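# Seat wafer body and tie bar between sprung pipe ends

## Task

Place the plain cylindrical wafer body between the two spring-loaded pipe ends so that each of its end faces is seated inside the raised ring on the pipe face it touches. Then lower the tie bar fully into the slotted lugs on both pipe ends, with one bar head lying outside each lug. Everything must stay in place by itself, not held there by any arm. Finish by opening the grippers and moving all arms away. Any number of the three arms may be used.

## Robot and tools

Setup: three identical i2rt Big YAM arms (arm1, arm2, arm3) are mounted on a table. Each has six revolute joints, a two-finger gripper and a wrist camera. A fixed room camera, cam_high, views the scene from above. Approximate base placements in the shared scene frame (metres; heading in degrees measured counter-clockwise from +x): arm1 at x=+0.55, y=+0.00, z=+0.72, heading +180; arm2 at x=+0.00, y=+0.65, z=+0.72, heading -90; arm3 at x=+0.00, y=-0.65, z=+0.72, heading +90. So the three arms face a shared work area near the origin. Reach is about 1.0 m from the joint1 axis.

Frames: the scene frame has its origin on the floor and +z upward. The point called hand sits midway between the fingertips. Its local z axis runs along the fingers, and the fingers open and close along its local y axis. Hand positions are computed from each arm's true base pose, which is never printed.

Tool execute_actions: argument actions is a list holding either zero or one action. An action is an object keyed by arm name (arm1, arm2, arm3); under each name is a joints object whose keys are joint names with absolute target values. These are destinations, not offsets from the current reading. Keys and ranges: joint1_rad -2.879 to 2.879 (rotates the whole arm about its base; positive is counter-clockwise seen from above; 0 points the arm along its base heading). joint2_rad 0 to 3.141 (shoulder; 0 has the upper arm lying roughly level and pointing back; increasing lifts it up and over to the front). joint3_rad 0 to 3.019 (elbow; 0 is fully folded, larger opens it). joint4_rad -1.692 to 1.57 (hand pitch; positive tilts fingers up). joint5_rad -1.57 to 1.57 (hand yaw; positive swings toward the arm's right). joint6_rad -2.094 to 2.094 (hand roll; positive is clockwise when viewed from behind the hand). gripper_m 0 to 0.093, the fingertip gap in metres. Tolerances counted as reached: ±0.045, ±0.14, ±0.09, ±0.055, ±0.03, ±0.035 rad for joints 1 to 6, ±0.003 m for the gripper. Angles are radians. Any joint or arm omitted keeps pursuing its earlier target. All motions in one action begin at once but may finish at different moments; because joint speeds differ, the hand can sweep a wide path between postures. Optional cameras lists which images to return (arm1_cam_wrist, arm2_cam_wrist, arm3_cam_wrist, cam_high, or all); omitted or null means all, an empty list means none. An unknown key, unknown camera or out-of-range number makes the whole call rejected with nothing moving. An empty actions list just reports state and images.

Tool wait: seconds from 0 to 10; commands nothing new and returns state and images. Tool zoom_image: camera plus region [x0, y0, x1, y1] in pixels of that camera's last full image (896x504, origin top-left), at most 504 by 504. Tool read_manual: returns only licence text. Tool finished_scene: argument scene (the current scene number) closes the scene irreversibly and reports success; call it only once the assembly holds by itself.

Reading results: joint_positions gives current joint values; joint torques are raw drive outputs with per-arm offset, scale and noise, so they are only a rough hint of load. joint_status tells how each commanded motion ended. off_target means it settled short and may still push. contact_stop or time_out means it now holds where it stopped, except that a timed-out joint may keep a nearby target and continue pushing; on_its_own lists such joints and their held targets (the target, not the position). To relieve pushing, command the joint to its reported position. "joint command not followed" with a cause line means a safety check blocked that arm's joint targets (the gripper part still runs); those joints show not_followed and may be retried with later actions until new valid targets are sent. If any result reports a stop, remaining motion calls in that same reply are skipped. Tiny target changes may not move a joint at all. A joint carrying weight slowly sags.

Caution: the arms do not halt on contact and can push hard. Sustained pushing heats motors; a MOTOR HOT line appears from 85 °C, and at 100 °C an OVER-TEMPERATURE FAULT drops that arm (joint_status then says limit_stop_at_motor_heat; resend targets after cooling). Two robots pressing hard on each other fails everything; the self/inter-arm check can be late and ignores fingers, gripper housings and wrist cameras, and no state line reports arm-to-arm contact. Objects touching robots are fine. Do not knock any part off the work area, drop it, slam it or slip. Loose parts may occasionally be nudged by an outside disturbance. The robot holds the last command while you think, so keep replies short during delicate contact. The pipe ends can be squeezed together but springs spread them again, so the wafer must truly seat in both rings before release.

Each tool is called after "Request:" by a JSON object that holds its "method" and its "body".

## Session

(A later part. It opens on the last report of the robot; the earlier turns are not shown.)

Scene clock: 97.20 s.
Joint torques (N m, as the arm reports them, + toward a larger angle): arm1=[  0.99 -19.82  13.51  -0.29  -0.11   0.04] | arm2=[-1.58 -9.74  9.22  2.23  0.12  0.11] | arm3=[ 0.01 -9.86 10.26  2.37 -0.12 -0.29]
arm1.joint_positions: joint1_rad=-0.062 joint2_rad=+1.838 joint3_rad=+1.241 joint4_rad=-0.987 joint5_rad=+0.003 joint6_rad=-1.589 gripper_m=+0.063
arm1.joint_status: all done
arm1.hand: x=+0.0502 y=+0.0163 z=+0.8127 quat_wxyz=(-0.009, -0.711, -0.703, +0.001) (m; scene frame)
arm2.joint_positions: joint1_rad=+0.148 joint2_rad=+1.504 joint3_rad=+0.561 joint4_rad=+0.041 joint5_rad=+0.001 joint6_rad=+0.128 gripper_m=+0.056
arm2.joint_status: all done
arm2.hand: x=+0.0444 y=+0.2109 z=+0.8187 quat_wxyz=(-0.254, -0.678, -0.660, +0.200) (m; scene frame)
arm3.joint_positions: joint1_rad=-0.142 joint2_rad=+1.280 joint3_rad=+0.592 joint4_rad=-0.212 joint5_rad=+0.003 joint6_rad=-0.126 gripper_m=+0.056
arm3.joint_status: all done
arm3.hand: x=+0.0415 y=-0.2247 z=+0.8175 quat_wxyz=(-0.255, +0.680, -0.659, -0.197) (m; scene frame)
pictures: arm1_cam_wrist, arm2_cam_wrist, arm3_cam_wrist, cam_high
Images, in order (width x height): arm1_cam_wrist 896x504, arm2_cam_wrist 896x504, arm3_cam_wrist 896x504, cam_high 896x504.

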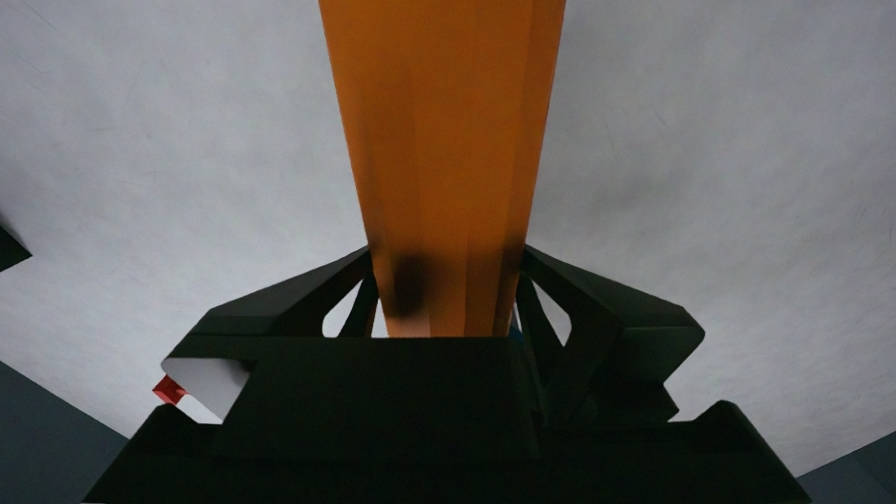

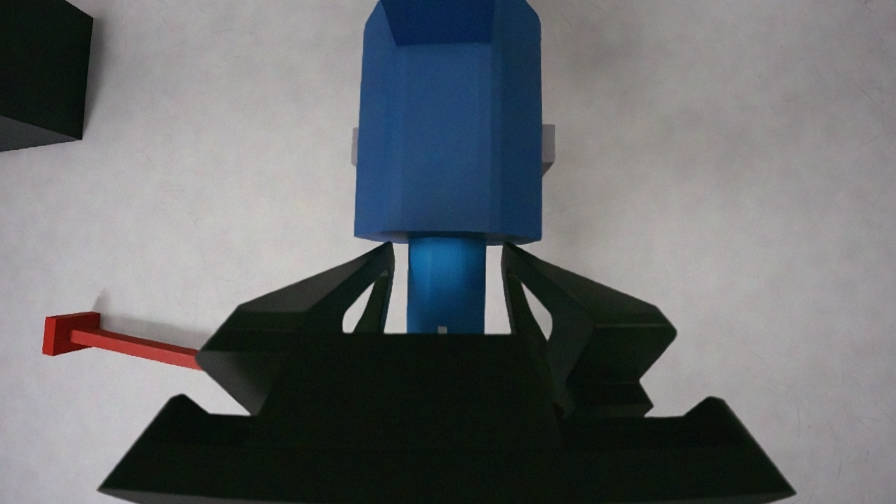

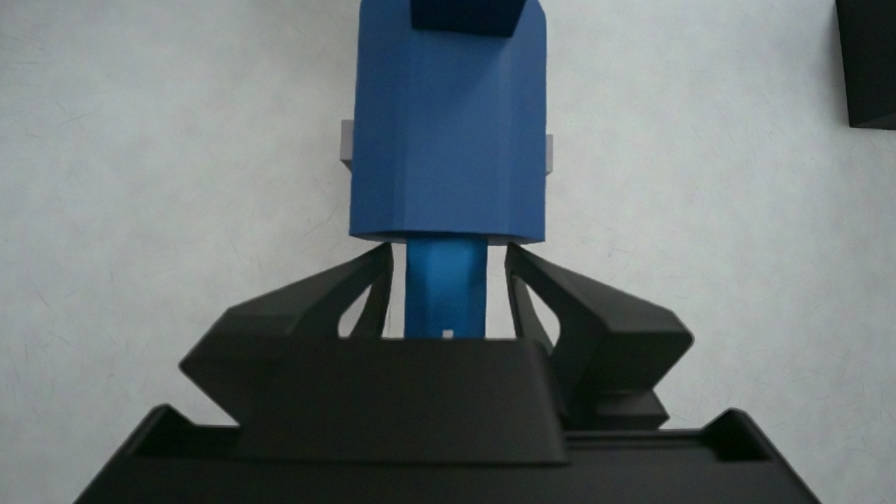

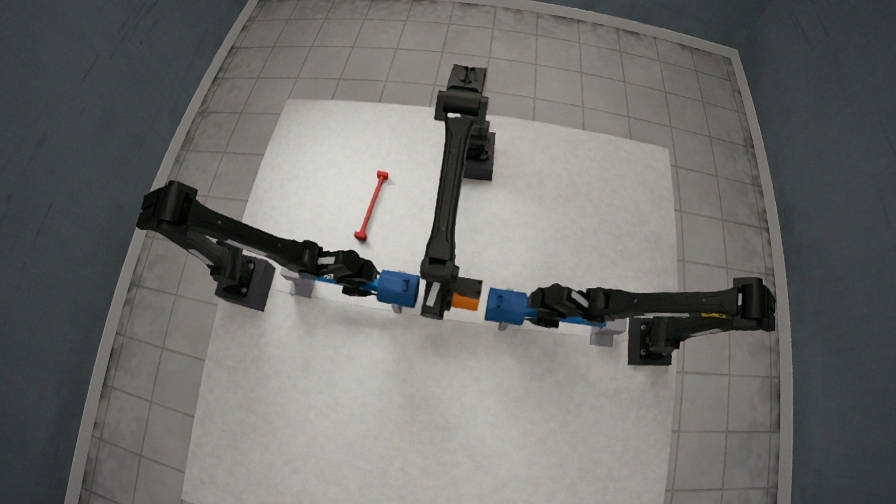

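Request:
{"method": "execute_actions", "body": {"actions": [{"arm1":{"joints":{"joint4_rad":-0.945}},"arm2":{"joints":{"joint2_rad":1.555,"joint3_rad":0.64}},"arm3":{"joints":{"joint2_rad":1.335,"joint3_rad":0.67,"joint4_rad":-0.175}}}], "cameras": ["arm1_cam_wrist","cam_high"]}}

Request:
{"method": "zoom_image", "body": {"camera": "cam_high", "region": [380, 260, 540, 340]}}

Request:
{"method": "zoom_image", "body": {"camera": "arm1_cam_wrist", "region": [300, 240, 600, 360]}}

Scene clock: 103.33 s.
Joint torques (N m, as the arm reports them, + toward a larger angle): arm1=[  0.93 -19.28  13.56   0.33  -0.12   0.01] | arm2=[-1.55 -8.92 10.78  2.21  0.06  0.08] | arm3=[ 0.1  -8.94 11.54  2.97 -0.12 -0.29]
arm1.joint_positions: joint1_rad=-0.062 joint2_rad=+1.838 joint3_rad=+1.241 joint4_rad=-0.959 joint5_rad=+0.003 joint6_rad=-1.589 gripper_m=+0.063
arm1.joint_status: all done
arm1.hand: x=+0.0436 y=+0.0165 z=+0.8127 quat_wxyz=(+0.001, -0.711, -0.703, +0.010) (m; scene frame)
arm2.joint_positions: joint1_rad=+0.148 joint2_rad=+1.529 joint3_rad=+0.585 joint4_rad=+0.041 joint5_rad=+0.002 joint6_rad=+0.132 gripper_m=+0.056
arm2.joint_status: all done
arm2.hand: x=+0.0449 y=+0.2023 z=+0.8165 quat_wxyz=(-0.253, -0.680, -0.659, +0.199) (m; scene frame)
arm3.joint_positions: joint1_rad=-0.142 joint2_rad=+1.312 joint3_rad=+0.616 joint4_rad=-0.211 joint5_rad=+0.003 joint6_rad=-0.126 gripper_m=+0.056
arm3.joint_status: all done
arm3.hand: x=+0.0423 y=-0.2160 z=+0.8152 quat_wxyz=(-0.253, +0.680, -0.660, -0.195) (m; scene frame)
pictures: arm1_cam_wrist, cam_high
Images, in order (width x height): arm1_cam_wrist 896x504, cam_high 896x504.

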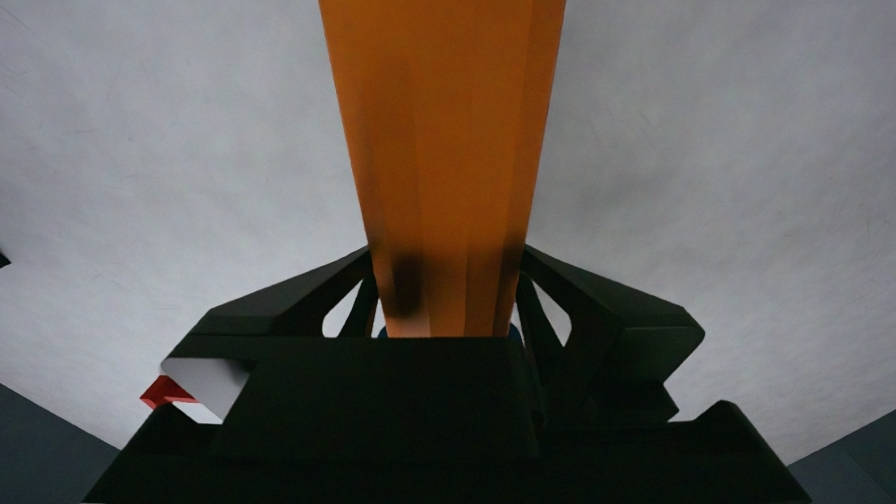

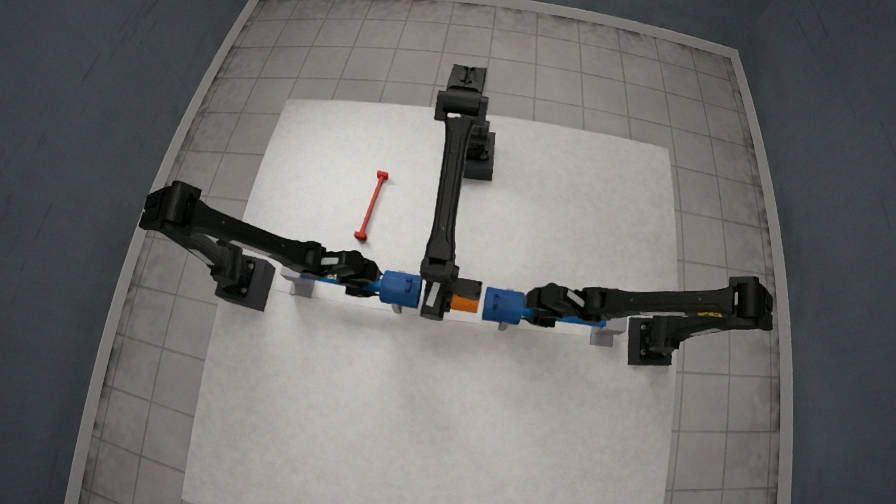

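Region (380, 260, 540, 340) of cam_high's 896x504 image, scaled by 3.150, with more detail than that image has.

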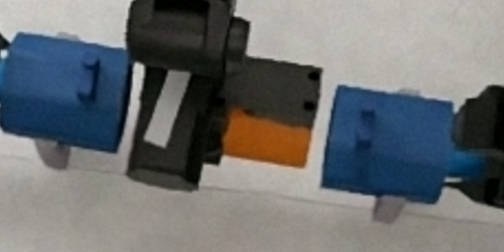

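Region (300, 240, 600, 360) of arm1_cam_wrist's 896x504 image, scaled by 1.680, with more detail than that image has; it fills the top 202 rows of this view, and the rest is white.

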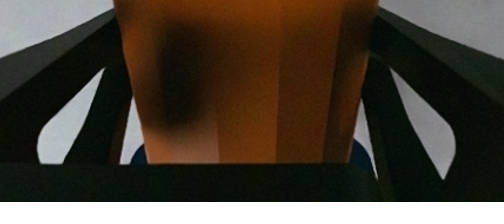

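Request:
{"method": "execute_actions", "body": {"actions": [{"arm2":{"joints":{"joint2_rad":1.63,"joint3_rad":0.74,"joint4_rad":0.08}},"arm3":{"joints":{"joint2_rad":1.42,"joint3_rad":0.76,"joint4_rad":-0.15}}}]}}

Request:
{"method": "zoom_image", "body": {"camera": "cam_high", "region": [380, 260, 540, 340]}}

Request:
{"method": "zoom_image", "body": {"camera": "arm1_cam_wrist", "region": [300, 240, 600, 360]}}

Scene clock: 109.23 s.
Joint torques (N m, as the arm reports them, + toward a larger angle): arm1=[  1.4  -19.28  13.49   0.44  -0.47   0.06] | arm2=[-1.45 -8.43 14.13  2.75 -0.12  0.  ] | arm3=[-0.24 -7.16 14.65  3.72 -0.25 -0.32]
arm1.joint_positions: joint1_rad=-0.064 joint2_rad=+1.836 joint3_rad=+1.243 joint4_rad=-0.959 joint5_rad=+0.011 joint6_rad=-1.592 gripper_m=+0.063
arm1.joint_status: not commanded
arm1.hand: x=+0.0425 y=+0.0193 z=+0.8144 quat_wxyz=(+0.005, -0.711, -0.703, +0.009) (m; scene frame)
arm2.joint_positions: joint1_rad=+0.146 joint2_rad=+1.586 joint3_rad=+0.638 joint4_rad=+0.039 joint5_rad=+0.007 joint6_rad=+0.140 gripper_m=+0.056
arm2.joint_status: joint3_rad time_out (moved +0.054 of +0.155); the others done
arm2.on_its_own: joint3_rad reads +0.638 and still pushes toward +0.740 since a time_out
arm2.hand: x=+0.0454 y=+0.1826 z=+0.8112 quat_wxyz=(-0.250, -0.684, -0.655, +0.199) (m; scene frame)
arm3.joint_positions: joint1_rad=-0.139 joint2_rad=+1.365 joint3_rad=+0.664 joint4_rad=-0.203 joint5_rad=+0.007 joint6_rad=-0.122 gripper_m=+0.056
arm3.joint_status: joint3_rad time_out (moved +0.049 of +0.144); the others done
arm3.on_its_own: joint3_rad reads +0.664 and still pushes toward +0.760 since a time_out
arm3.hand: x=+0.0435 y=-0.1961 z=+0.8153 quat_wxyz=(-0.254, +0.679, -0.660, -0.196) (m; scene frame)
pictures: arm1_cam_wrist, arm2_cam_wrist, arm3_cam_wrist, cam_high
Images, in order (width x height): arm1_cam_wrist 896x504, arm2_cam_wrist 896x504, arm3_cam_wrist 896x504, cam_high 896x504.

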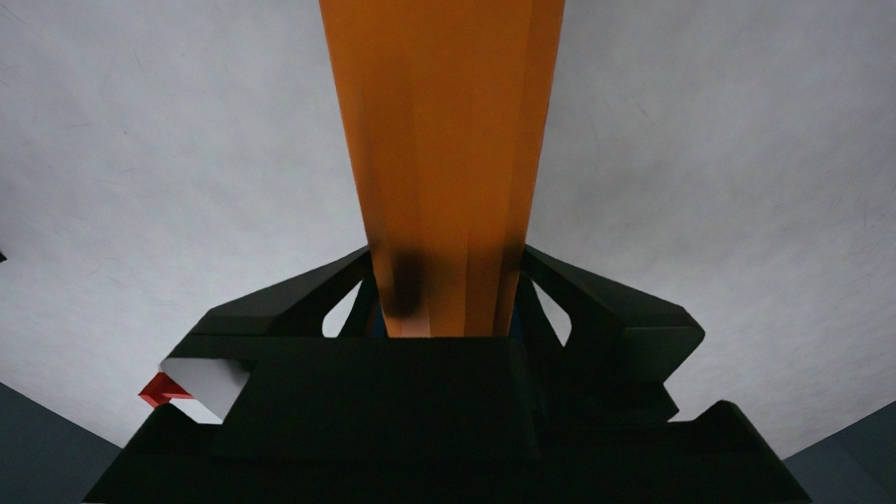

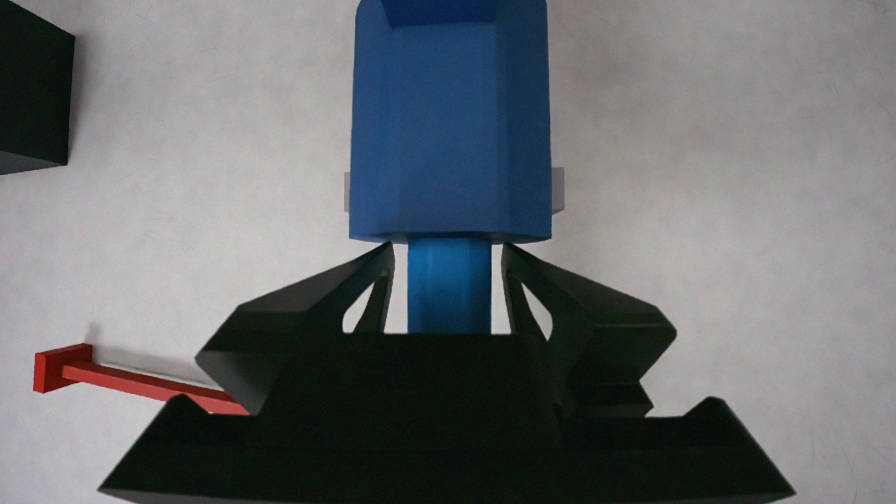

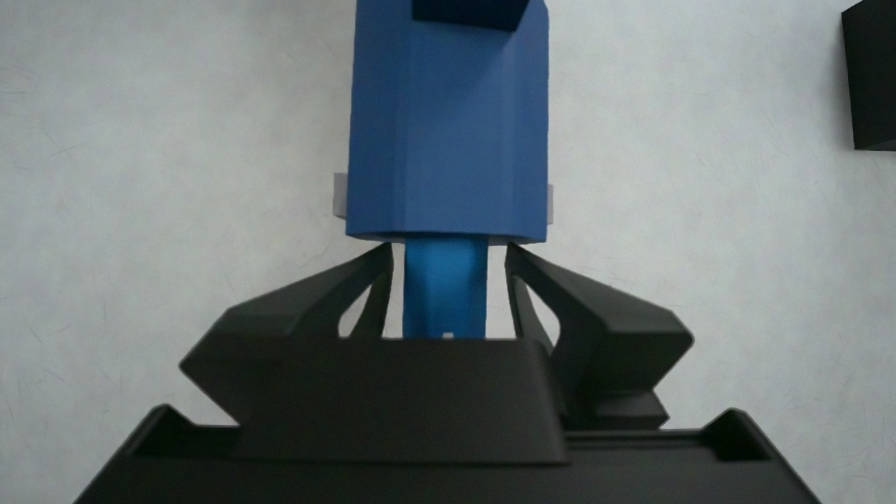

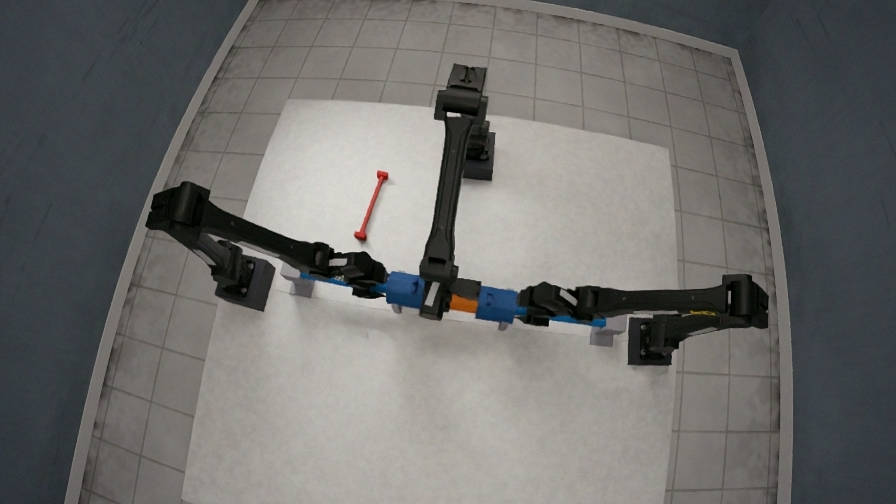

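Region (380, 260, 540, 340) of cam_high's 896x504 image, scaled by 3.150, with more detail than that image has.

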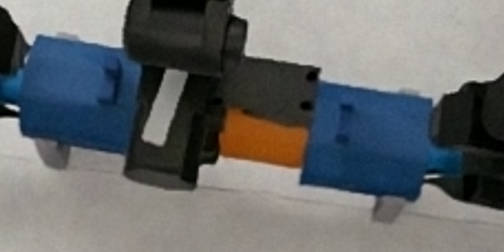

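Region (300, 240, 600, 360) of arm1_cam_wrist's 896x504 image, scaled by 1.680, with more detail than that image has; it fills the top 202 rows of this view, and the rest is white.

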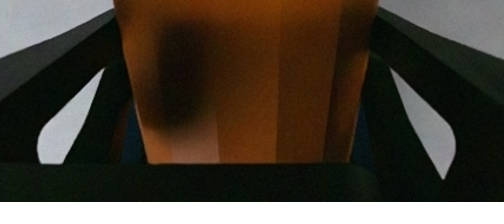

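Request:
{"method": "execute_actions", "body": {"actions": [{"arm1":{"joints":{"joint2_rad":1.808}}}], "cameras": []}}

Request:
{"method": "execute_actions", "body": {"actions": [{"arm2":{"joints":{"joint2_rad":1.66,"joint3_rad":0.80,"joint4_rad":0.11}},"arm3":{"joints":{"joint2_rad":1.45,"joint3_rad":0.82,"joint4_rad":-0.13}}}], "cameras": ["cam_high"]}}

Request:
{"method": "zoom_image", "body": {"camera": "cam_high", "region": [380, 260, 540, 340]}}

Scene clock: 114.70 s.
Joint torques (N m, as the arm reports them, + toward a larger angle): arm1=[  1.36 -21.13  13.35   0.44  -0.45   0.07] | arm2=[-1.46 -8.42 14.14  2.76 -0.12  0.  ] | arm3=[-0.2  -7.19 14.68  3.72 -0.25 -0.32]
arm1.joint_positions: joint1_rad=-0.064 joint2_rad=+1.836 joint3_rad=+1.243 joint4_rad=-0.959 joint5_rad=+0.011 joint6_rad=-1.592 gripper_m=+0.063
arm1.joint_status: all done
arm1.hand: x=+0.0425 y=+0.0193 z=+0.8144 quat_wxyz=(+0.005, -0.711, -0.703, +0.009) (m; scene frame)
arm2.joint_positions: joint1_rad=+0.146 joint2_rad=+1.586 joint3_rad=+0.638 joint4_rad=+0.039 joint5_rad=+0.007 joint6_rad=+0.140 gripper_m=+0.056
arm2.joint_status: not commanded
arm2.on_its_own: joint3_rad reads +0.638 and still pushes toward +0.740 since a time_out
arm2.hand: x=+0.0454 y=+0.1826 z=+0.8112 quat_wxyz=(-0.250, -0.684, -0.655, +0.199) (m; scene frame)
arm3.joint_positions: joint1_rad=-0.139 joint2_rad=+1.365 joint3_rad=+0.664 joint4_rad=-0.203 joint5_rad=+0.007 joint6_rad=-0.122 gripper_m=+0.056
arm3.joint_status: not commanded
arm3.on_its_own: joint3_rad reads +0.664 and still pushes toward +0.760 since a time_out
arm3.hand: x=+0.0435 y=-0.1961 z=+0.8153 quat_wxyz=(-0.254, +0.679, -0.660, -0.196) (m; scene frame)
pictures: none
No camera images: the call's "cameras" was empty. Leave "cameras" out to get every camera's image.

Scene clock: 116.67 s.
Joint torques (N m, as the arm reports them, + toward a larger angle): arm1=[  1.37 -21.01  13.38   0.57  -0.48   0.06] | arm2=[-1.45 -6.01 14.94  3.77 -0.12  0.  ] | arm3=[-0.32 -4.85 15.95  4.59 -0.32 -0.47]
arm1.joint_positions: joint1_rad=-0.064 joint2_rad=+1.836 joint3_rad=+1.243 joint4_rad=-0.959 joint5_rad=+0.011 joint6_rad=-1.592 gripper_m=+0.063
arm1.joint_status: not commanded
arm1.hand: x=+0.0425 y=+0.0193 z=+0.8144 quat_wxyz=(+0.005, -0.711, -0.703, +0.009) (m; scene frame)
arm2.joint_positions: joint1_rad=+0.146 joint2_rad=+1.588 joint3_rad=+0.642 joint4_rad=+0.039 joint5_rad=+0.007 joint6_rad=+0.141 gripper_m=+0.056
arm2.joint_status: joint3_rad time_out (moved +0.003 of +0.162); joint4_rad time_out (moved +0.000 of +0.071); the others done
arm2.on_its_own: joint3_rad reads +0.642 and still pushes toward +0.754 since a time_out; joint4_rad reads +0.039 and still pushes toward +0.110 since a time_out
arm2.hand: x=+0.0455 y=+0.1810 z=+0.8118 quat_wxyz=(-0.251, -0.684, -0.655, +0.199) (m; scene frame)
arm3.joint_positions: joint1_rad=-0.139 joint2_rad=+1.366 joint3_rad=+0.668 joint4_rad=-0.203 joint5_rad=+0.008 joint6_rad=-0.106 gripper_m=+0.056
arm3.joint_status: joint3_rad time_out (moved +0.004 of +0.156); joint4_rad time_out (moved +0.000 of +0.073); the others done
arm3.on_its_own: joint3_rad reads +0.668 and still pushes toward +0.781 since a time_out; joint4_rad reads -0.203 and still pushes toward -0.130 since a time_out
arm3.hand: x=+0.0436 y=-0.1944 z=+0.8163 quat_wxyz=(-0.254, +0.674, -0.665, -0.198) (m; scene frame)
pictures: cam_high
Images, in order (width x height): cam_high 896x504.

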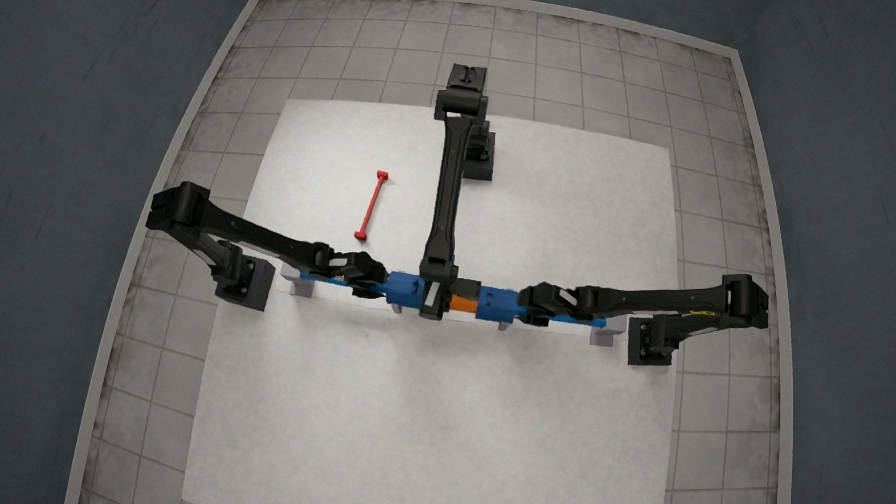

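Region (380, 260, 540, 340) of cam_high's 896x504 image, scaled by 3.150, with more detail than that image has.

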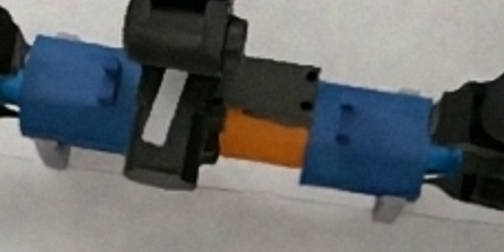

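Request:
{"method": "execute_actions", "body": {"actions": [{"arm2":{"joints":{"joint2_rad":1.59,"joint3_rad":0.68,"joint4_rad":0.065}},"arm3":{"joints":{"joint2_rad":1.37,"joint3_rad":0.70,"joint4_rad":-0.175}},"arm1":{"joints":{"joint2_rad":1.80}}}], "cameras": ["cam_high"]}}

Request:
{"method": "zoom_image", "body": {"camera": "cam_high", "region": [430, 270, 510, 330]}}

Scene clock: 124.83 s.
Joint torques (N m, as the arm reports them, + toward a larger angle): arm1=[  1.34 -21.51  13.42   0.39  -0.4    0.05] | arm2=[ -1.46 -11.79   9.64   2.36  -0.12   0.  ] | arm3=[ -0.38 -11.16   9.94   2.82  -0.28  -0.47]
arm1.joint_positions: joint1_rad=-0.064 joint2_rad=+1.835 joint3_rad=+1.243 joint4_rad=-0.959 joint5_rad=+0.011 joint6_rad=-1.592 gripper_m=+0.063
arm1.joint_status: all done
arm1.hand: x=+0.0425 y=+0.0193 z=+0.8146 quat_wxyz=(+0.005, -0.711, -0.703, +0.009) (m; scene frame)
arm2.joint_positions: joint1_rad=+0.146 joint2_rad=+1.586 joint3_rad=+0.639 joint4_rad=+0.036 joint5_rad=+0.007 joint6_rad=+0.141 gripper_m=+0.056
arm2.joint_status: all done
arm2.hand: x=+0.0454 y=+0.1826 z=+0.8113 quat_wxyz=(-0.250, -0.685, -0.655, +0.198) (m; scene frame)
arm3.joint_positions: joint1_rad=-0.139 joint2_rad=+1.363 joint3_rad=+0.666 joint4_rad=-0.209 joint5_rad=+0.008 joint6_rad=-0.106 gripper_m=+0.056
arm3.joint_status: all done
arm3.hand: x=+0.0433 y=-0.1961 z=+0.8160 quat_wxyz=(-0.252, +0.674, -0.665, -0.197) (m; scene frame)
pictures: cam_high
Images, in order (width x height): cam_high 896x504.

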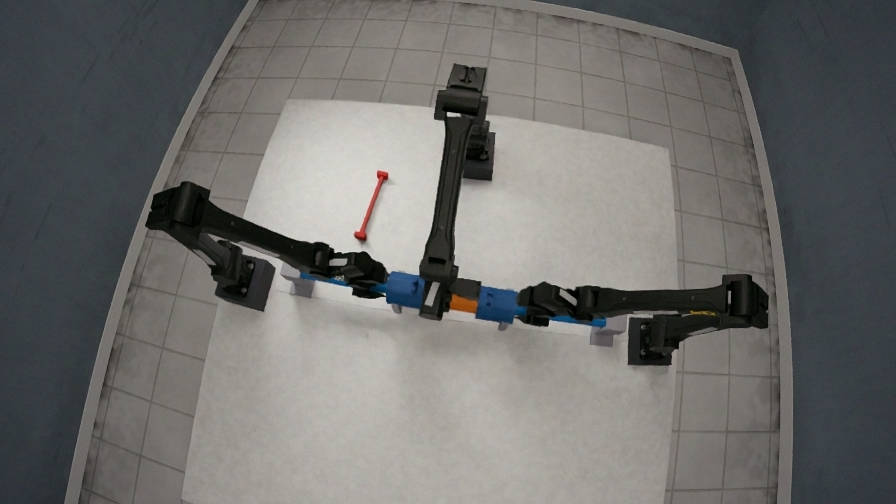

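Region (430, 270, 510, 330) of cam_high's 896x504 image, scaled by 6.300, with more detail than that image has; it fills the top 378 rows of this view, and the rest is white.

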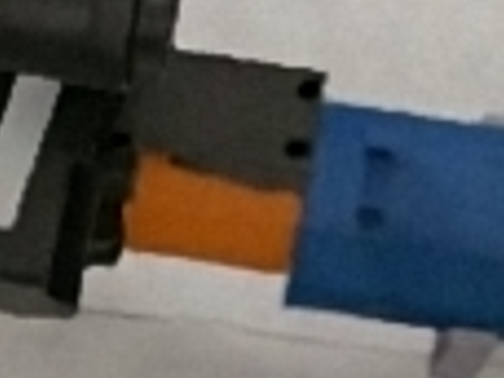

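Request:
{"method": "execute_actions", "body": {"actions": [{"arm3":{"joints":{"joint2_rad":1.13,"joint3_rad":0.5,"joint4_rad":-0.26}},"arm1":{"joints":{"joint2_rad":1.82}}}], "cameras": []}}

Request:
{"method": "execute_actions", "body": {"actions": [{"arm3":{"joints":{"joint2_rad":0.95,"joint3_rad":0.6,"joint4_rad":-0.4}}}], "cameras": []}}

Request:
{"method": "execute_actions", "body": {"actions": [{"arm3":{"joints":{"joint1_rad":0.55,"joint2_rad":1.7,"joint3_rad":0.9,"joint4_rad":0.8,"joint5_rad":1.2,"joint6_rad":-1.57,"gripper_m":0.093}}}], "cameras": ["cam_high"]}}

Request:
{"method": "execute_actions", "body": {"actions": [{"arm3":{"joints":{"joint1_rad":0.40,"joint2_rad":2.12,"joint3_rad":1.03,"joint4_rad":1.13,"joint5_rad":1.56}}}], "cameras": ["cam_high","arm3_cam_wrist"]}}

Scene clock: 141.63 s.
Joint torques (N m, as the arm reports them, + toward a larger angle): arm1=[  1.23 -19.19  13.42   0.33  -0.26   0.05] | arm2=[ -1.44 -11.79   9.64   2.36  -0.11  -0.01] | arm3=[-0.29 -7.95  8.38  0.88 -0.11 -0.28]
arm1.joint_positions: joint1_rad=-0.064 joint2_rad=+1.835 joint3_rad=+1.243 joint4_rad=-0.959 joint5_rad=+0.006 joint6_rad=-1.592 gripper_m=+0.063
arm1.joint_status: all done
arm1.hand: x=+0.0425 y=+0.0185 z=+0.8146 quat_wxyz=(+0.004, -0.711, -0.703, +0.011) (m; scene frame)
arm2.joint_positions: joint1_rad=+0.146 joint2_rad=+1.586 joint3_rad=+0.639 joint4_rad=+0.036 joint5_rad=+0.007 joint6_rad=+0.141 gripper_m=+0.056
arm2.joint_status: not commanded
arm2.hand: x=+0.0454 y=+0.1826 z=+0.8113 quat_wxyz=(-0.250, -0.685, -0.655, +0.198) (m; scene frame)
arm3.joint_positions: joint1_rad=-0.139 joint2_rad=+1.127 joint3_rad=+0.492 joint4_rad=-0.248 joint5_rad=+0.003 joint6_rad=-0.126 gripper_m=+0.056
arm3.joint_status: all done
arm3.hand: x=+0.0358 y=-0.2666 z=+0.8254 quat_wxyz=(-0.261, +0.679, -0.656, -0.203) (m; scene frame)
pictures: none
No camera images: the call's "cameras" was empty. Leave "cameras" out to get every camera's image.

Scene clock: 142.67 s.
Joint torques (N m, as the arm reports them, + toward a larger angle): arm1=[  0.84 -18.87  13.53   0.56  -0.24   0.07] | arm2=[ -1.48 -11.81   9.64   2.35  -0.11   0.  ] | arm3=[-0.34 -5.75 11.31  0.9  -0.11 -0.28]
arm1.joint_positions: joint1_rad=-0.064 joint2_rad=+1.835 joint3_rad=+1.243 joint4_rad=-0.959 joint5_rad=+0.006 joint6_rad=-1.592 gripper_m=+0.063
arm1.joint_status: not commanded
arm1.hand: x=+0.0425 y=+0.0185 z=+0.8146 quat_wxyz=(+0.004, -0.711, -0.703, +0.011) (m; scene frame)
arm2.joint_positions: joint1_rad=+0.146 joint2_rad=+1.586 joint3_rad=+0.639 joint4_rad=+0.036 joint5_rad=+0.007 joint6_rad=+0.141 gripper_m=+0.056
arm2.joint_status: not commanded
arm2.hand: x=+0.0454 y=+0.1826 z=+0.8113 quat_wxyz=(-0.250, -0.685, -0.655, +0.198) (m; scene frame)
arm3.joint_positions: joint1_rad=-0.139 joint2_rad=+0.940 joint3_rad=+0.569 joint4_rad=-0.384 joint5_rad=+0.003 joint6_rad=-0.126 gripper_m=+0.056
arm3.joint_status: all done
arm3.hand: x=+0.0357 y=-0.2609 z=+0.9098 quat_wxyz=(-0.307, +0.663, -0.639, -0.240) (m; scene frame)
pictures: none
No camera images: the call's "cameras" was empty. Leave "cameras" out to get every camera's image.

Scene clock: 144.77 s.
Joint torques (N m, as the arm reports them, + toward a larger angle): arm1=[  1.22 -19.53  13.44   0.39  -0.22   0.06] | arm2=[ -1.45 -11.8    9.64   2.37  -0.11   0.  ] | arm3=[ -1.45 -17.87   7.62   2.55   0.11  -0.19]
arm1.joint_positions: joint1_rad=-0.064 joint2_rad=+1.835 joint3_rad=+1.243 joint4_rad=-0.959 joint5_rad=+0.006 joint6_rad=-1.592 gripper_m=+0.063
arm1.joint_status: not commanded
arm1.hand: x=+0.0425 y=+0.0185 z=+0.8146 quat_wxyz=(+0.004, -0.711, -0.703, +0.011) (m; scene frame)
arm2.joint_positions: joint1_rad=+0.146 joint2_rad=+1.586 joint3_rad=+0.639 joint4_rad=+0.036 joint5_rad=+0.007 joint6_rad=+0.141 gripper_m=+0.056
arm2.joint_status: not commanded
arm2.hand: x=+0.0454 y=+0.1826 z=+0.8113 quat_wxyz=(-0.250, -0.685, -0.655, +0.198) (m; scene frame)
arm3.joint_positions: joint1_rad=+0.556 joint2_rad=+1.710 joint3_rad=+0.888 joint4_rad=+0.776 joint5_rad=+1.197 joint6_rad=-1.555 gripper_m=+0.093
arm3.joint_status: all done
arm3.hand: x=-0.1742 y=-0.1123 z=+0.9470 quat_wxyz=(-0.663, +0.688, -0.196, +0.218) (m; scene frame)
pictures: cam_high
Images, in order (width x height): cam_high 896x504.

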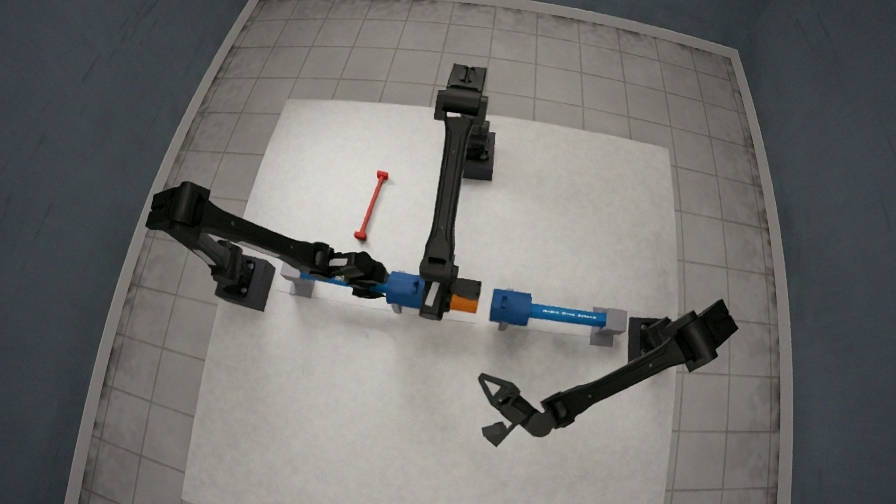

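Scene clock: 146.13 s.
Joint torques (N m, as the arm reports them, + toward a larger angle): arm1=[  0.89 -19.67  13.42   0.56  -0.29   0.06] | arm2=[ -1.44 -11.82   9.64   2.36  -0.11   0.  ] | arm3=[  0.09 -21.69   5.47   2.23   0.06  -0.18]
arm1.joint_positions: joint1_rad=-0.064 joint2_rad=+1.835 joint3_rad=+1.243 joint4_rad=-0.959 joint5_rad=+0.006 joint6_rad=-1.592 gripper_m=+0.063
arm1.joint_status: not commanded
arm1.hand: x=+0.0425 y=+0.0185 z=+0.8146 quat_wxyz=(+0.004, -0.711, -0.703, +0.011) (m; scene frame)
arm2.joint_positions: joint1_rad=+0.146 joint2_rad=+1.586 joint3_rad=+0.639 joint4_rad=+0.036 joint5_rad=+0.007 joint6_rad=+0.141 gripper_m=+0.056
arm2.joint_status: not commanded
arm2.hand: x=+0.0454 y=+0.1826 z=+0.8113 quat_wxyz=(-0.250, -0.685, -0.655, +0.198) (m; scene frame)
arm3.joint_positions: joint1_rad=+0.390 joint2_rad=+2.134 joint3_rad=+1.017 joint4_rad=+1.109 joint5_rad=+1.558 joint6_rad=-1.558 gripper_m=+0.093
arm3.joint_status: all done
arm3.hand: x=-0.0659 y=-0.1002 z=+0.8079 quat_wxyz=(-0.596, +0.601, -0.373, +0.380) (m; scene frame)
pictures: arm3_cam_wrist, cam_high
Images, in order (width x height): arm3_cam_wrist 896x504, cam_high 896x504.

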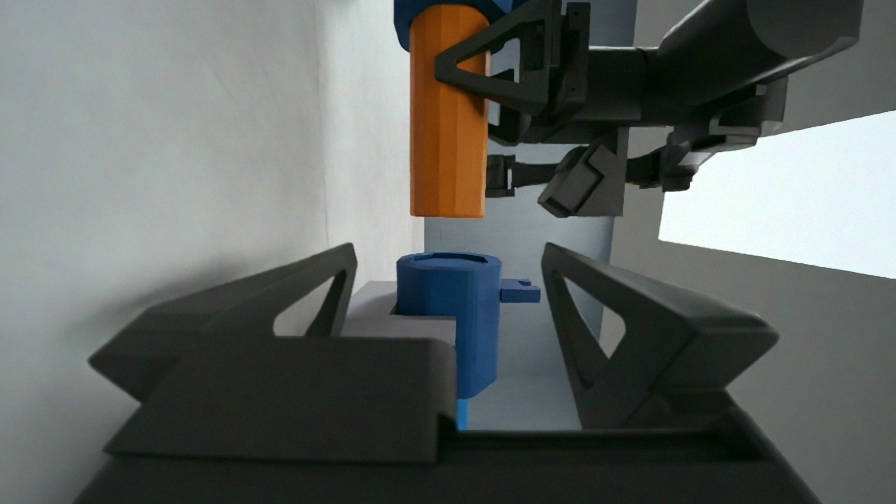

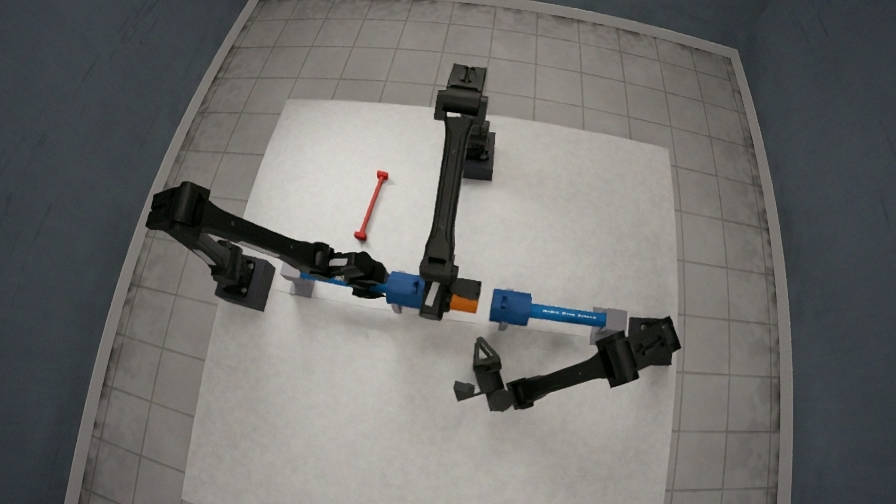

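Request:
{"method": "zoom_image", "body": {"camera": "arm3_cam_wrist", "region": [370, 190, 560, 320]}}

Request:
{"method": "zoom_image", "body": {"camera": "arm3_cam_wrist", "region": [370, 0, 560, 110]}}

Region (370, 190, 560, 320) of arm3_cam_wrist's 896x504 image, scaled by 2.653, with more detail than that image has; it fills the top 345 rows of this view, and the rest is white.

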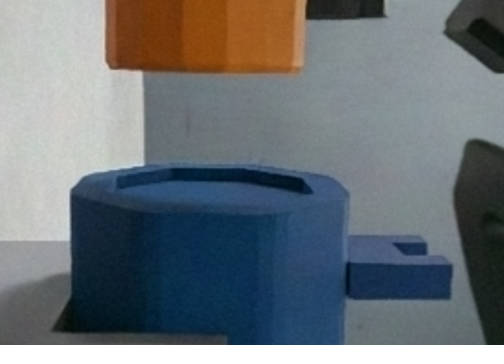

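Region (370, 0, 560, 110) of arm3_cam_wrist's 896x504 image, scaled by 2.653, with more detail than that image has; it fills the top 292 rows of this view, and the rest is white.

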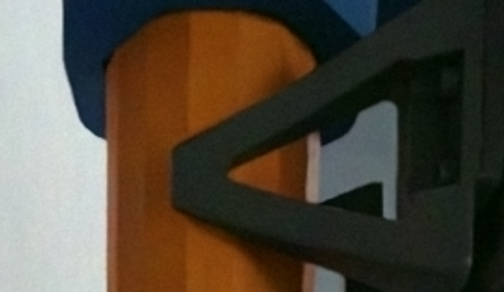

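Request:
{"method": "execute_actions", "body": {"actions": [{"arm3":{"joints":{"joint1_rad":0.5,"joint2_rad":1.0,"joint3_rad":0.59,"joint4_rad":-0.46,"joint5_rad":0,"joint6_rad":-0.12,"gripper_m":0.056}}}], "cameras": []}}

Request:
{"method": "execute_actions", "body": {"actions": [{"arm3":{"joints":{"joint1_rad":-0.15}}}], "cameras": ["arm3_cam_wrist"]}}

Request:
{"method": "execute_actions", "body": {"actions": [{"arm3":{"joints":{"joint2_rad":1.12,"joint3_rad":0.505,"joint4_rad":-0.25}}}], "cameras": ["arm3_cam_wrist"]}}

Scene clock: 154.20 s.
Joint torques (N m, as the arm reports them, + toward a larger angle): arm1=[  0.93 -19.94  13.39   0.49  -0.28   0.05] | arm2=[ -1.43 -11.83   9.63   2.36  -0.11   0.  ] | arm3=[-1.7  -7.26  9.11  0.75 -0.11 -0.02]
arm1.joint_positions: joint1_rad=-0.064 joint2_rad=+1.835 joint3_rad=+1.243 joint4_rad=-0.959 joint5_rad=+0.006 joint6_rad=-1.592 gripper_m=+0.063
arm1.joint_status: not commanded
arm1.hand: x=+0.0425 y=+0.0185 z=+0.8146 quat_wxyz=(+0.004, -0.711, -0.703, +0.011) (m; scene frame)
arm2.joint_positions: joint1_rad=+0.146 joint2_rad=+1.586 joint3_rad=+0.639 joint4_rad=+0.036 joint5_rad=+0.007 joint6_rad=+0.141 gripper_m=+0.056
arm2.joint_status: not commanded
arm2.hand: x=+0.0454 y=+0.1826 z=+0.8113 quat_wxyz=(-0.250, -0.685, -0.655, +0.198) (m; scene frame)
arm3.joint_positions: joint1_rad=+0.509 joint2_rad=+1.000 joint3_rad=+0.584 joint4_rad=-0.444 joint5_rad=+0.003 joint6_rad=-0.135 gripper_m=+0.056
arm3.joint_status: all done
arm3.hand: x=-0.2027 y=-0.3209 z=+0.8850 quat_wxyz=(-0.186, +0.850, -0.402, -0.285) (m; scene frame)
pictures: none
No camera images: the call's "cameras" was empty. Leave "cameras" out to get every camera's image.

Scene clock: 155.47 s.
Joint torques (N m, as the arm reports them, + toward a larger angle): arm1=[  0.64 -19.46  13.32   0.28  -0.23   0.07] | arm2=[ -1.46 -11.8    9.64   2.36  -0.11   0.  ] | arm3=[-1.51 -7.27  9.12  0.74 -0.02 -0.03]
arm1.joint_positions: joint1_rad=-0.064 joint2_rad=+1.835 joint3_rad=+1.243 joint4_rad=-0.959 joint5_rad=+0.006 joint6_rad=-1.592 gripper_m=+0.063
arm1.joint_status: not commanded
arm1.hand: x=+0.0425 y=+0.0185 z=+0.8146 quat_wxyz=(+0.004, -0.711, -0.703, +0.011) (m; scene frame)
arm2.joint_positions: joint1_rad=+0.146 joint2_rad=+1.586 joint3_rad=+0.639 joint4_rad=+0.036 joint5_rad=+0.007 joint6_rad=+0.141 gripper_m=+0.056
arm2.joint_status: not commanded
arm2.hand: x=+0.0454 y=+0.1826 z=+0.8113 quat_wxyz=(-0.250, -0.685, -0.655, +0.198) (m; scene frame)
arm3.joint_positions: joint1_rad=-0.144 joint2_rad=+1.000 joint3_rad=+0.584 joint4_rad=-0.444 joint5_rad=+0.000 joint6_rad=-0.133 gripper_m=+0.056
arm3.joint_status: all done
arm3.hand: x=+0.0371 y=-0.2655 z=+0.8858 quat_wxyz=(-0.270, +0.677, -0.652, -0.209) (m; scene frame)
pictures: arm3_cam_wrist
Images, in order (width x height): arm3_cam_wrist 896x504.

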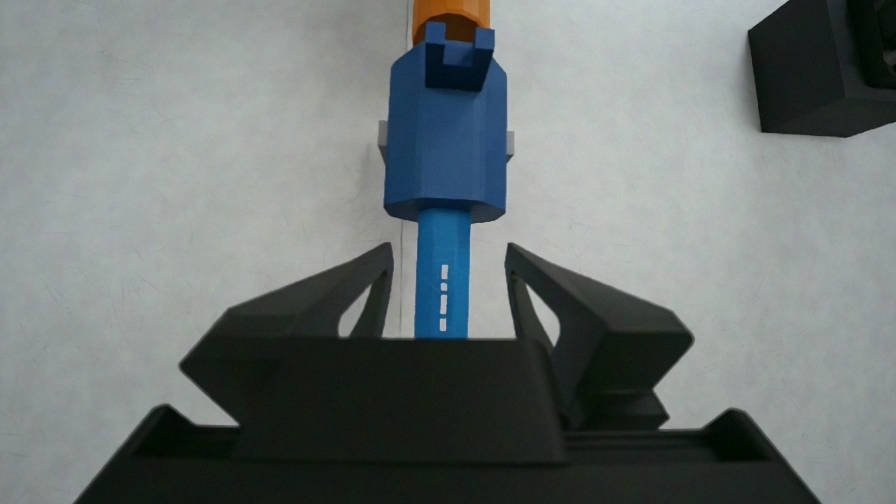

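Scene clock: 156.40 s.
Joint torques (N m, as the arm reports them, + toward a larger angle): arm1=[  1.19 -19.47  13.48   0.5   -0.3    0.05] | arm2=[ -1.44 -11.8    9.64   2.36  -0.11   0.  ] | arm3=[-1.53 -8.77  8.84  2.34 -0.02 -0.03]
arm1.joint_positions: joint1_rad=-0.064 joint2_rad=+1.835 joint3_rad=+1.243 joint4_rad=-0.959 joint5_rad=+0.006 joint6_rad=-1.592 gripper_m=+0.063
arm1.joint_status: not commanded
arm1.hand: x=+0.0425 y=+0.0185 z=+0.8146 quat_wxyz=(+0.004, -0.711, -0.703, +0.011) (m; scene frame)
arm2.joint_positions: joint1_rad=+0.146 joint2_rad=+1.586 joint3_rad=+0.639 joint4_rad=+0.036 joint5_rad=+0.007 joint6_rad=+0.141 gripper_m=+0.056
arm2.joint_status: not commanded
arm2.hand: x=+0.0454 y=+0.1826 z=+0.8113 quat_wxyz=(-0.250, -0.685, -0.655, +0.198) (m; scene frame)
arm3.joint_positions: joint1_rad=-0.144 joint2_rad=+1.129 joint3_rad=+0.490 joint4_rad=-0.272 joint5_rad=+0.000 joint6_rad=-0.133 gripper_m=+0.056
arm3.joint_status: all done
arm3.hand: x=+0.0370 y=-0.2722 z=+0.8203 quat_wxyz=(-0.251, +0.683, -0.658, -0.194) (m; scene frame)
pictures: arm3_cam_wrist
Images, in order (width x height): arm3_cam_wrist 896x504.

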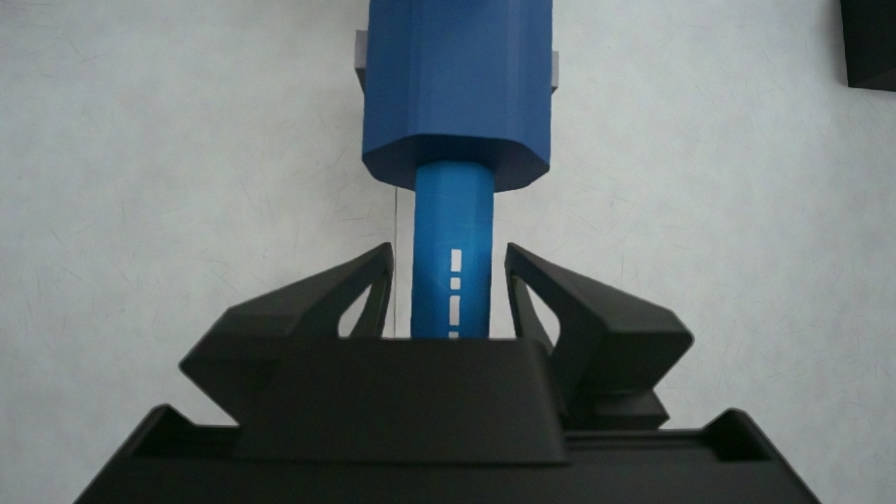

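Request:
{"method": "execute_actions", "body": {"actions": [{"arm3":{"joints":{"joint2_rad":1.335,"joint3_rad":0.67,"joint4_rad":-0.185}}}], "cameras": []}}

Request:
{"method": "execute_actions", "body": {"actions": [{"arm2":{"joints":{"joint2_rad":1.64,"joint3_rad":0.725,"joint4_rad":0.088}},"arm3":{"joints":{"joint2_rad":1.43,"joint3_rad":0.752,"joint4_rad":-0.155}}}], "cameras": ["cam_high"]}}

Request:
{"method": "zoom_image", "body": {"camera": "cam_high", "region": [430, 270, 510, 330]}}

Scene clock: 161.10 s.
Joint torques (N m, as the arm reports them, + toward a larger angle): arm1=[  1.   -19.05  13.32   0.49  -0.25   0.04] | arm2=[ -1.43 -11.81   9.63   2.36  -0.11   0.  ] | arm3=[-1.56 -9.82 10.68  2.59 -0.12 -0.08]
arm1.joint_positions: joint1_rad=-0.064 joint2_rad=+1.835 joint3_rad=+1.243 joint4_rad=-0.959 joint5_rad=+0.006 joint6_rad=-1.592 gripper_m=+0.063
arm1.joint_status: not commanded
arm1.hand: x=+0.0425 y=+0.0185 z=+0.8146 quat_wxyz=(+0.004, -0.711, -0.703, +0.011) (m; scene frame)
arm2.joint_positions: joint1_rad=+0.146 joint2_rad=+1.586 joint3_rad=+0.639 joint4_rad=+0.036 joint5_rad=+0.007 joint6_rad=+0.141 gripper_m=+0.056
arm2.joint_status: not commanded
arm2.hand: x=+0.0454 y=+0.1826 z=+0.8113 quat_wxyz=(-0.250, -0.685, -0.655, +0.198) (m; scene frame)
arm3.joint_positions: joint1_rad=-0.144 joint2_rad=+1.321 joint3_rad=+0.627 joint4_rad=-0.213 joint5_rad=+0.003 joint6_rad=-0.128 gripper_m=+0.056
arm3.joint_status: all done
arm3.hand: x=+0.0434 y=-0.2121 z=+0.8159 quat_wxyz=(-0.253, +0.681, -0.659, -0.195) (m; scene frame)
pictures: none
No camera images: the call's "cameras" was empty. Leave "cameras" out to get every camera's image.

Scene clock: 161.97 s.
Joint torques (N m, as the arm reports them, + toward a larger angle): arm1=[  0.89 -19.31  13.6    0.42  -0.17   0.05] | arm2=[-1.41 -8.98 12.47  3.13 -0.07  0.  ] | arm3=[-1.59 -8.15 13.45  3.69 -0.27 -0.19]
arm1.joint_positions: joint1_rad=-0.065 joint2_rad=+1.835 joint3_rad=+1.243 joint4_rad=-0.959 joint5_rad=+0.003 joint6_rad=-1.593 gripper_m=+0.063
arm1.joint_status: not commanded
arm1.hand: x=+0.0425 y=+0.0185 z=+0.8146 quat_wxyz=(+0.003, -0.711, -0.703, +0.011) (m; scene frame)
arm2.joint_positions: joint1_rad=+0.146 joint2_rad=+1.601 joint3_rad=+0.645 joint4_rad=+0.036 joint5_rad=+0.006 joint6_rad=+0.141 gripper_m=+0.056
arm2.joint_status: all done
arm2.hand: x=+0.0455 y=+0.1817 z=+0.8067 quat_wxyz=(-0.246, -0.686, -0.656, +0.195) (m; scene frame)
arm3.joint_positions: joint1_rad=-0.144 joint2_rad=+1.384 joint3_rad=+0.671 joint4_rad=-0.208 joint5_rad=+0.007 joint6_rad=-0.116 gripper_m=+0.056
arm3.joint_status: all done
arm3.hand: x=+0.0458 y=-0.1953 z=+0.8094 quat_wxyz=(-0.248, +0.678, -0.665, -0.191) (m; scene frame)
pictures: cam_high
Images, in order (width x height): cam_high 896x504.

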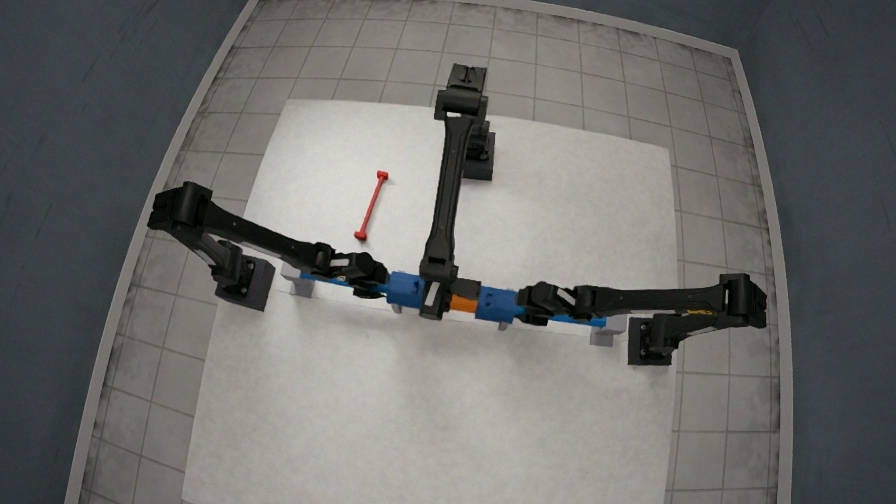

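Region (430, 270, 510, 330) of cam_high's 896x504 image, scaled by 6.300, with more detail than that image has; it fills the top 378 rows of this view, and the rest is white.

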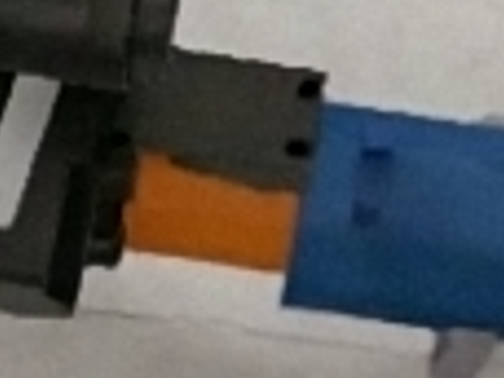

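Request:
{"method": "execute_actions", "body": {"actions": [{"arm2":{"joints":{"joint3_rad":0.77}},"arm3":{"joints":{"joint3_rad":0.80}},"arm1":{"joints":{"gripper_m":0.093}}}], "cameras": ["arm1_cam_wrist"]}}

Request:
{"method": "execute_actions", "body": {"actions": [{"arm1":{"joints":{"joint2_rad":1.75,"joint3_rad":1.37,"joint4_rad":-1.14}}}], "cameras": []}}

Request:
{"method": "execute_actions", "body": {"actions": [{"arm1":{"joints":{"joint2_rad":1.685,"joint3_rad":1.465,"joint4_rad":-1.29}}}], "cameras": ["arm1_cam_wrist","cam_high"]}}

Scene clock: 169.30 s.
Joint torques (N m, as the arm reports them, + toward a larger angle): arm1=[  1.45 -19.71  12.82   0.49  -0.11   0.07] | arm2=[-1.39 -9.   14.89  3.13 -0.07 -0.01] | arm3=[-1.54 -8.22 15.88  3.68 -0.26 -0.32]
arm1.joint_positions: joint1_rad=-0.065 joint2_rad=+1.835 joint3_rad=+1.250 joint4_rad=-0.959 joint5_rad=+0.003 joint6_rad=-1.593 gripper_m=+0.093
arm1.joint_status: all done
arm1.hand: x=+0.0391 y=+0.0186 z=+0.8169 quat_wxyz=(+0.005, -0.711, -0.703, +0.014) (m; scene frame)
arm2.joint_positions: joint1_rad=+0.146 joint2_rad=+1.601 joint3_rad=+0.648 joint4_rad=+0.036 joint5_rad=+0.006 joint6_rad=+0.141 gripper_m=+0.056
arm2.joint_status: joint3_rad time_out (moved +0.002 of +0.125)
arm2.on_its_own: joint3_rad reads +0.648 and still pushes toward +0.760 since a time_out
arm2.hand: x=+0.0456 y=+0.1803 z=+0.8077 quat_wxyz=(-0.247, -0.686, -0.656, +0.196) (m; scene frame)
arm3.joint_positions: joint1_rad=-0.144 joint2_rad=+1.384 joint3_rad=+0.675 joint4_rad=-0.208 joint5_rad=+0.007 joint6_rad=-0.103 gripper_m=+0.056
arm3.joint_status: joint3_rad time_out (moved +0.003 of +0.129)
arm3.on_its_own: joint3_rad reads +0.675 and still pushes toward +0.787 since a time_out
arm3.hand: x=+0.0459 y=-0.1938 z=+0.8107 quat_wxyz=(-0.248, +0.673, -0.670, -0.193) (m; scene frame)
pictures: arm1_cam_wrist
Images, in order (width x height): arm1_cam_wrist 896x504.

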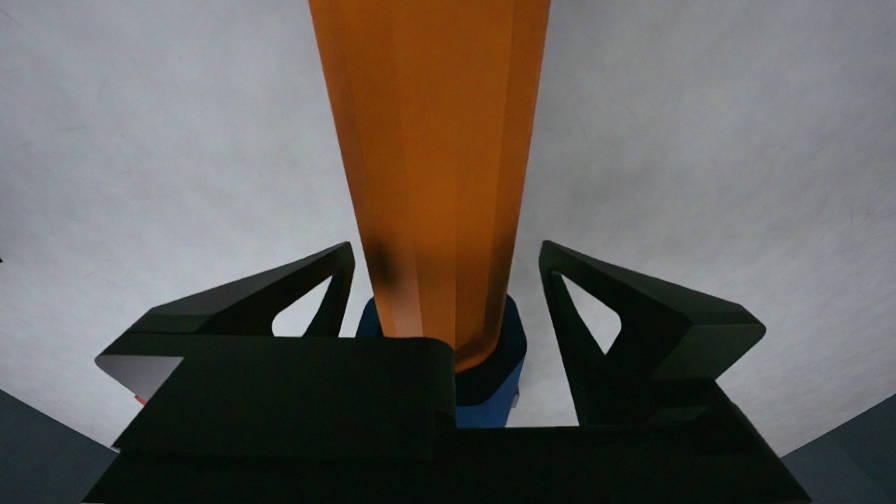

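not run: a stop came earlier in this reply.

not run: a stop came earlier in this reply.


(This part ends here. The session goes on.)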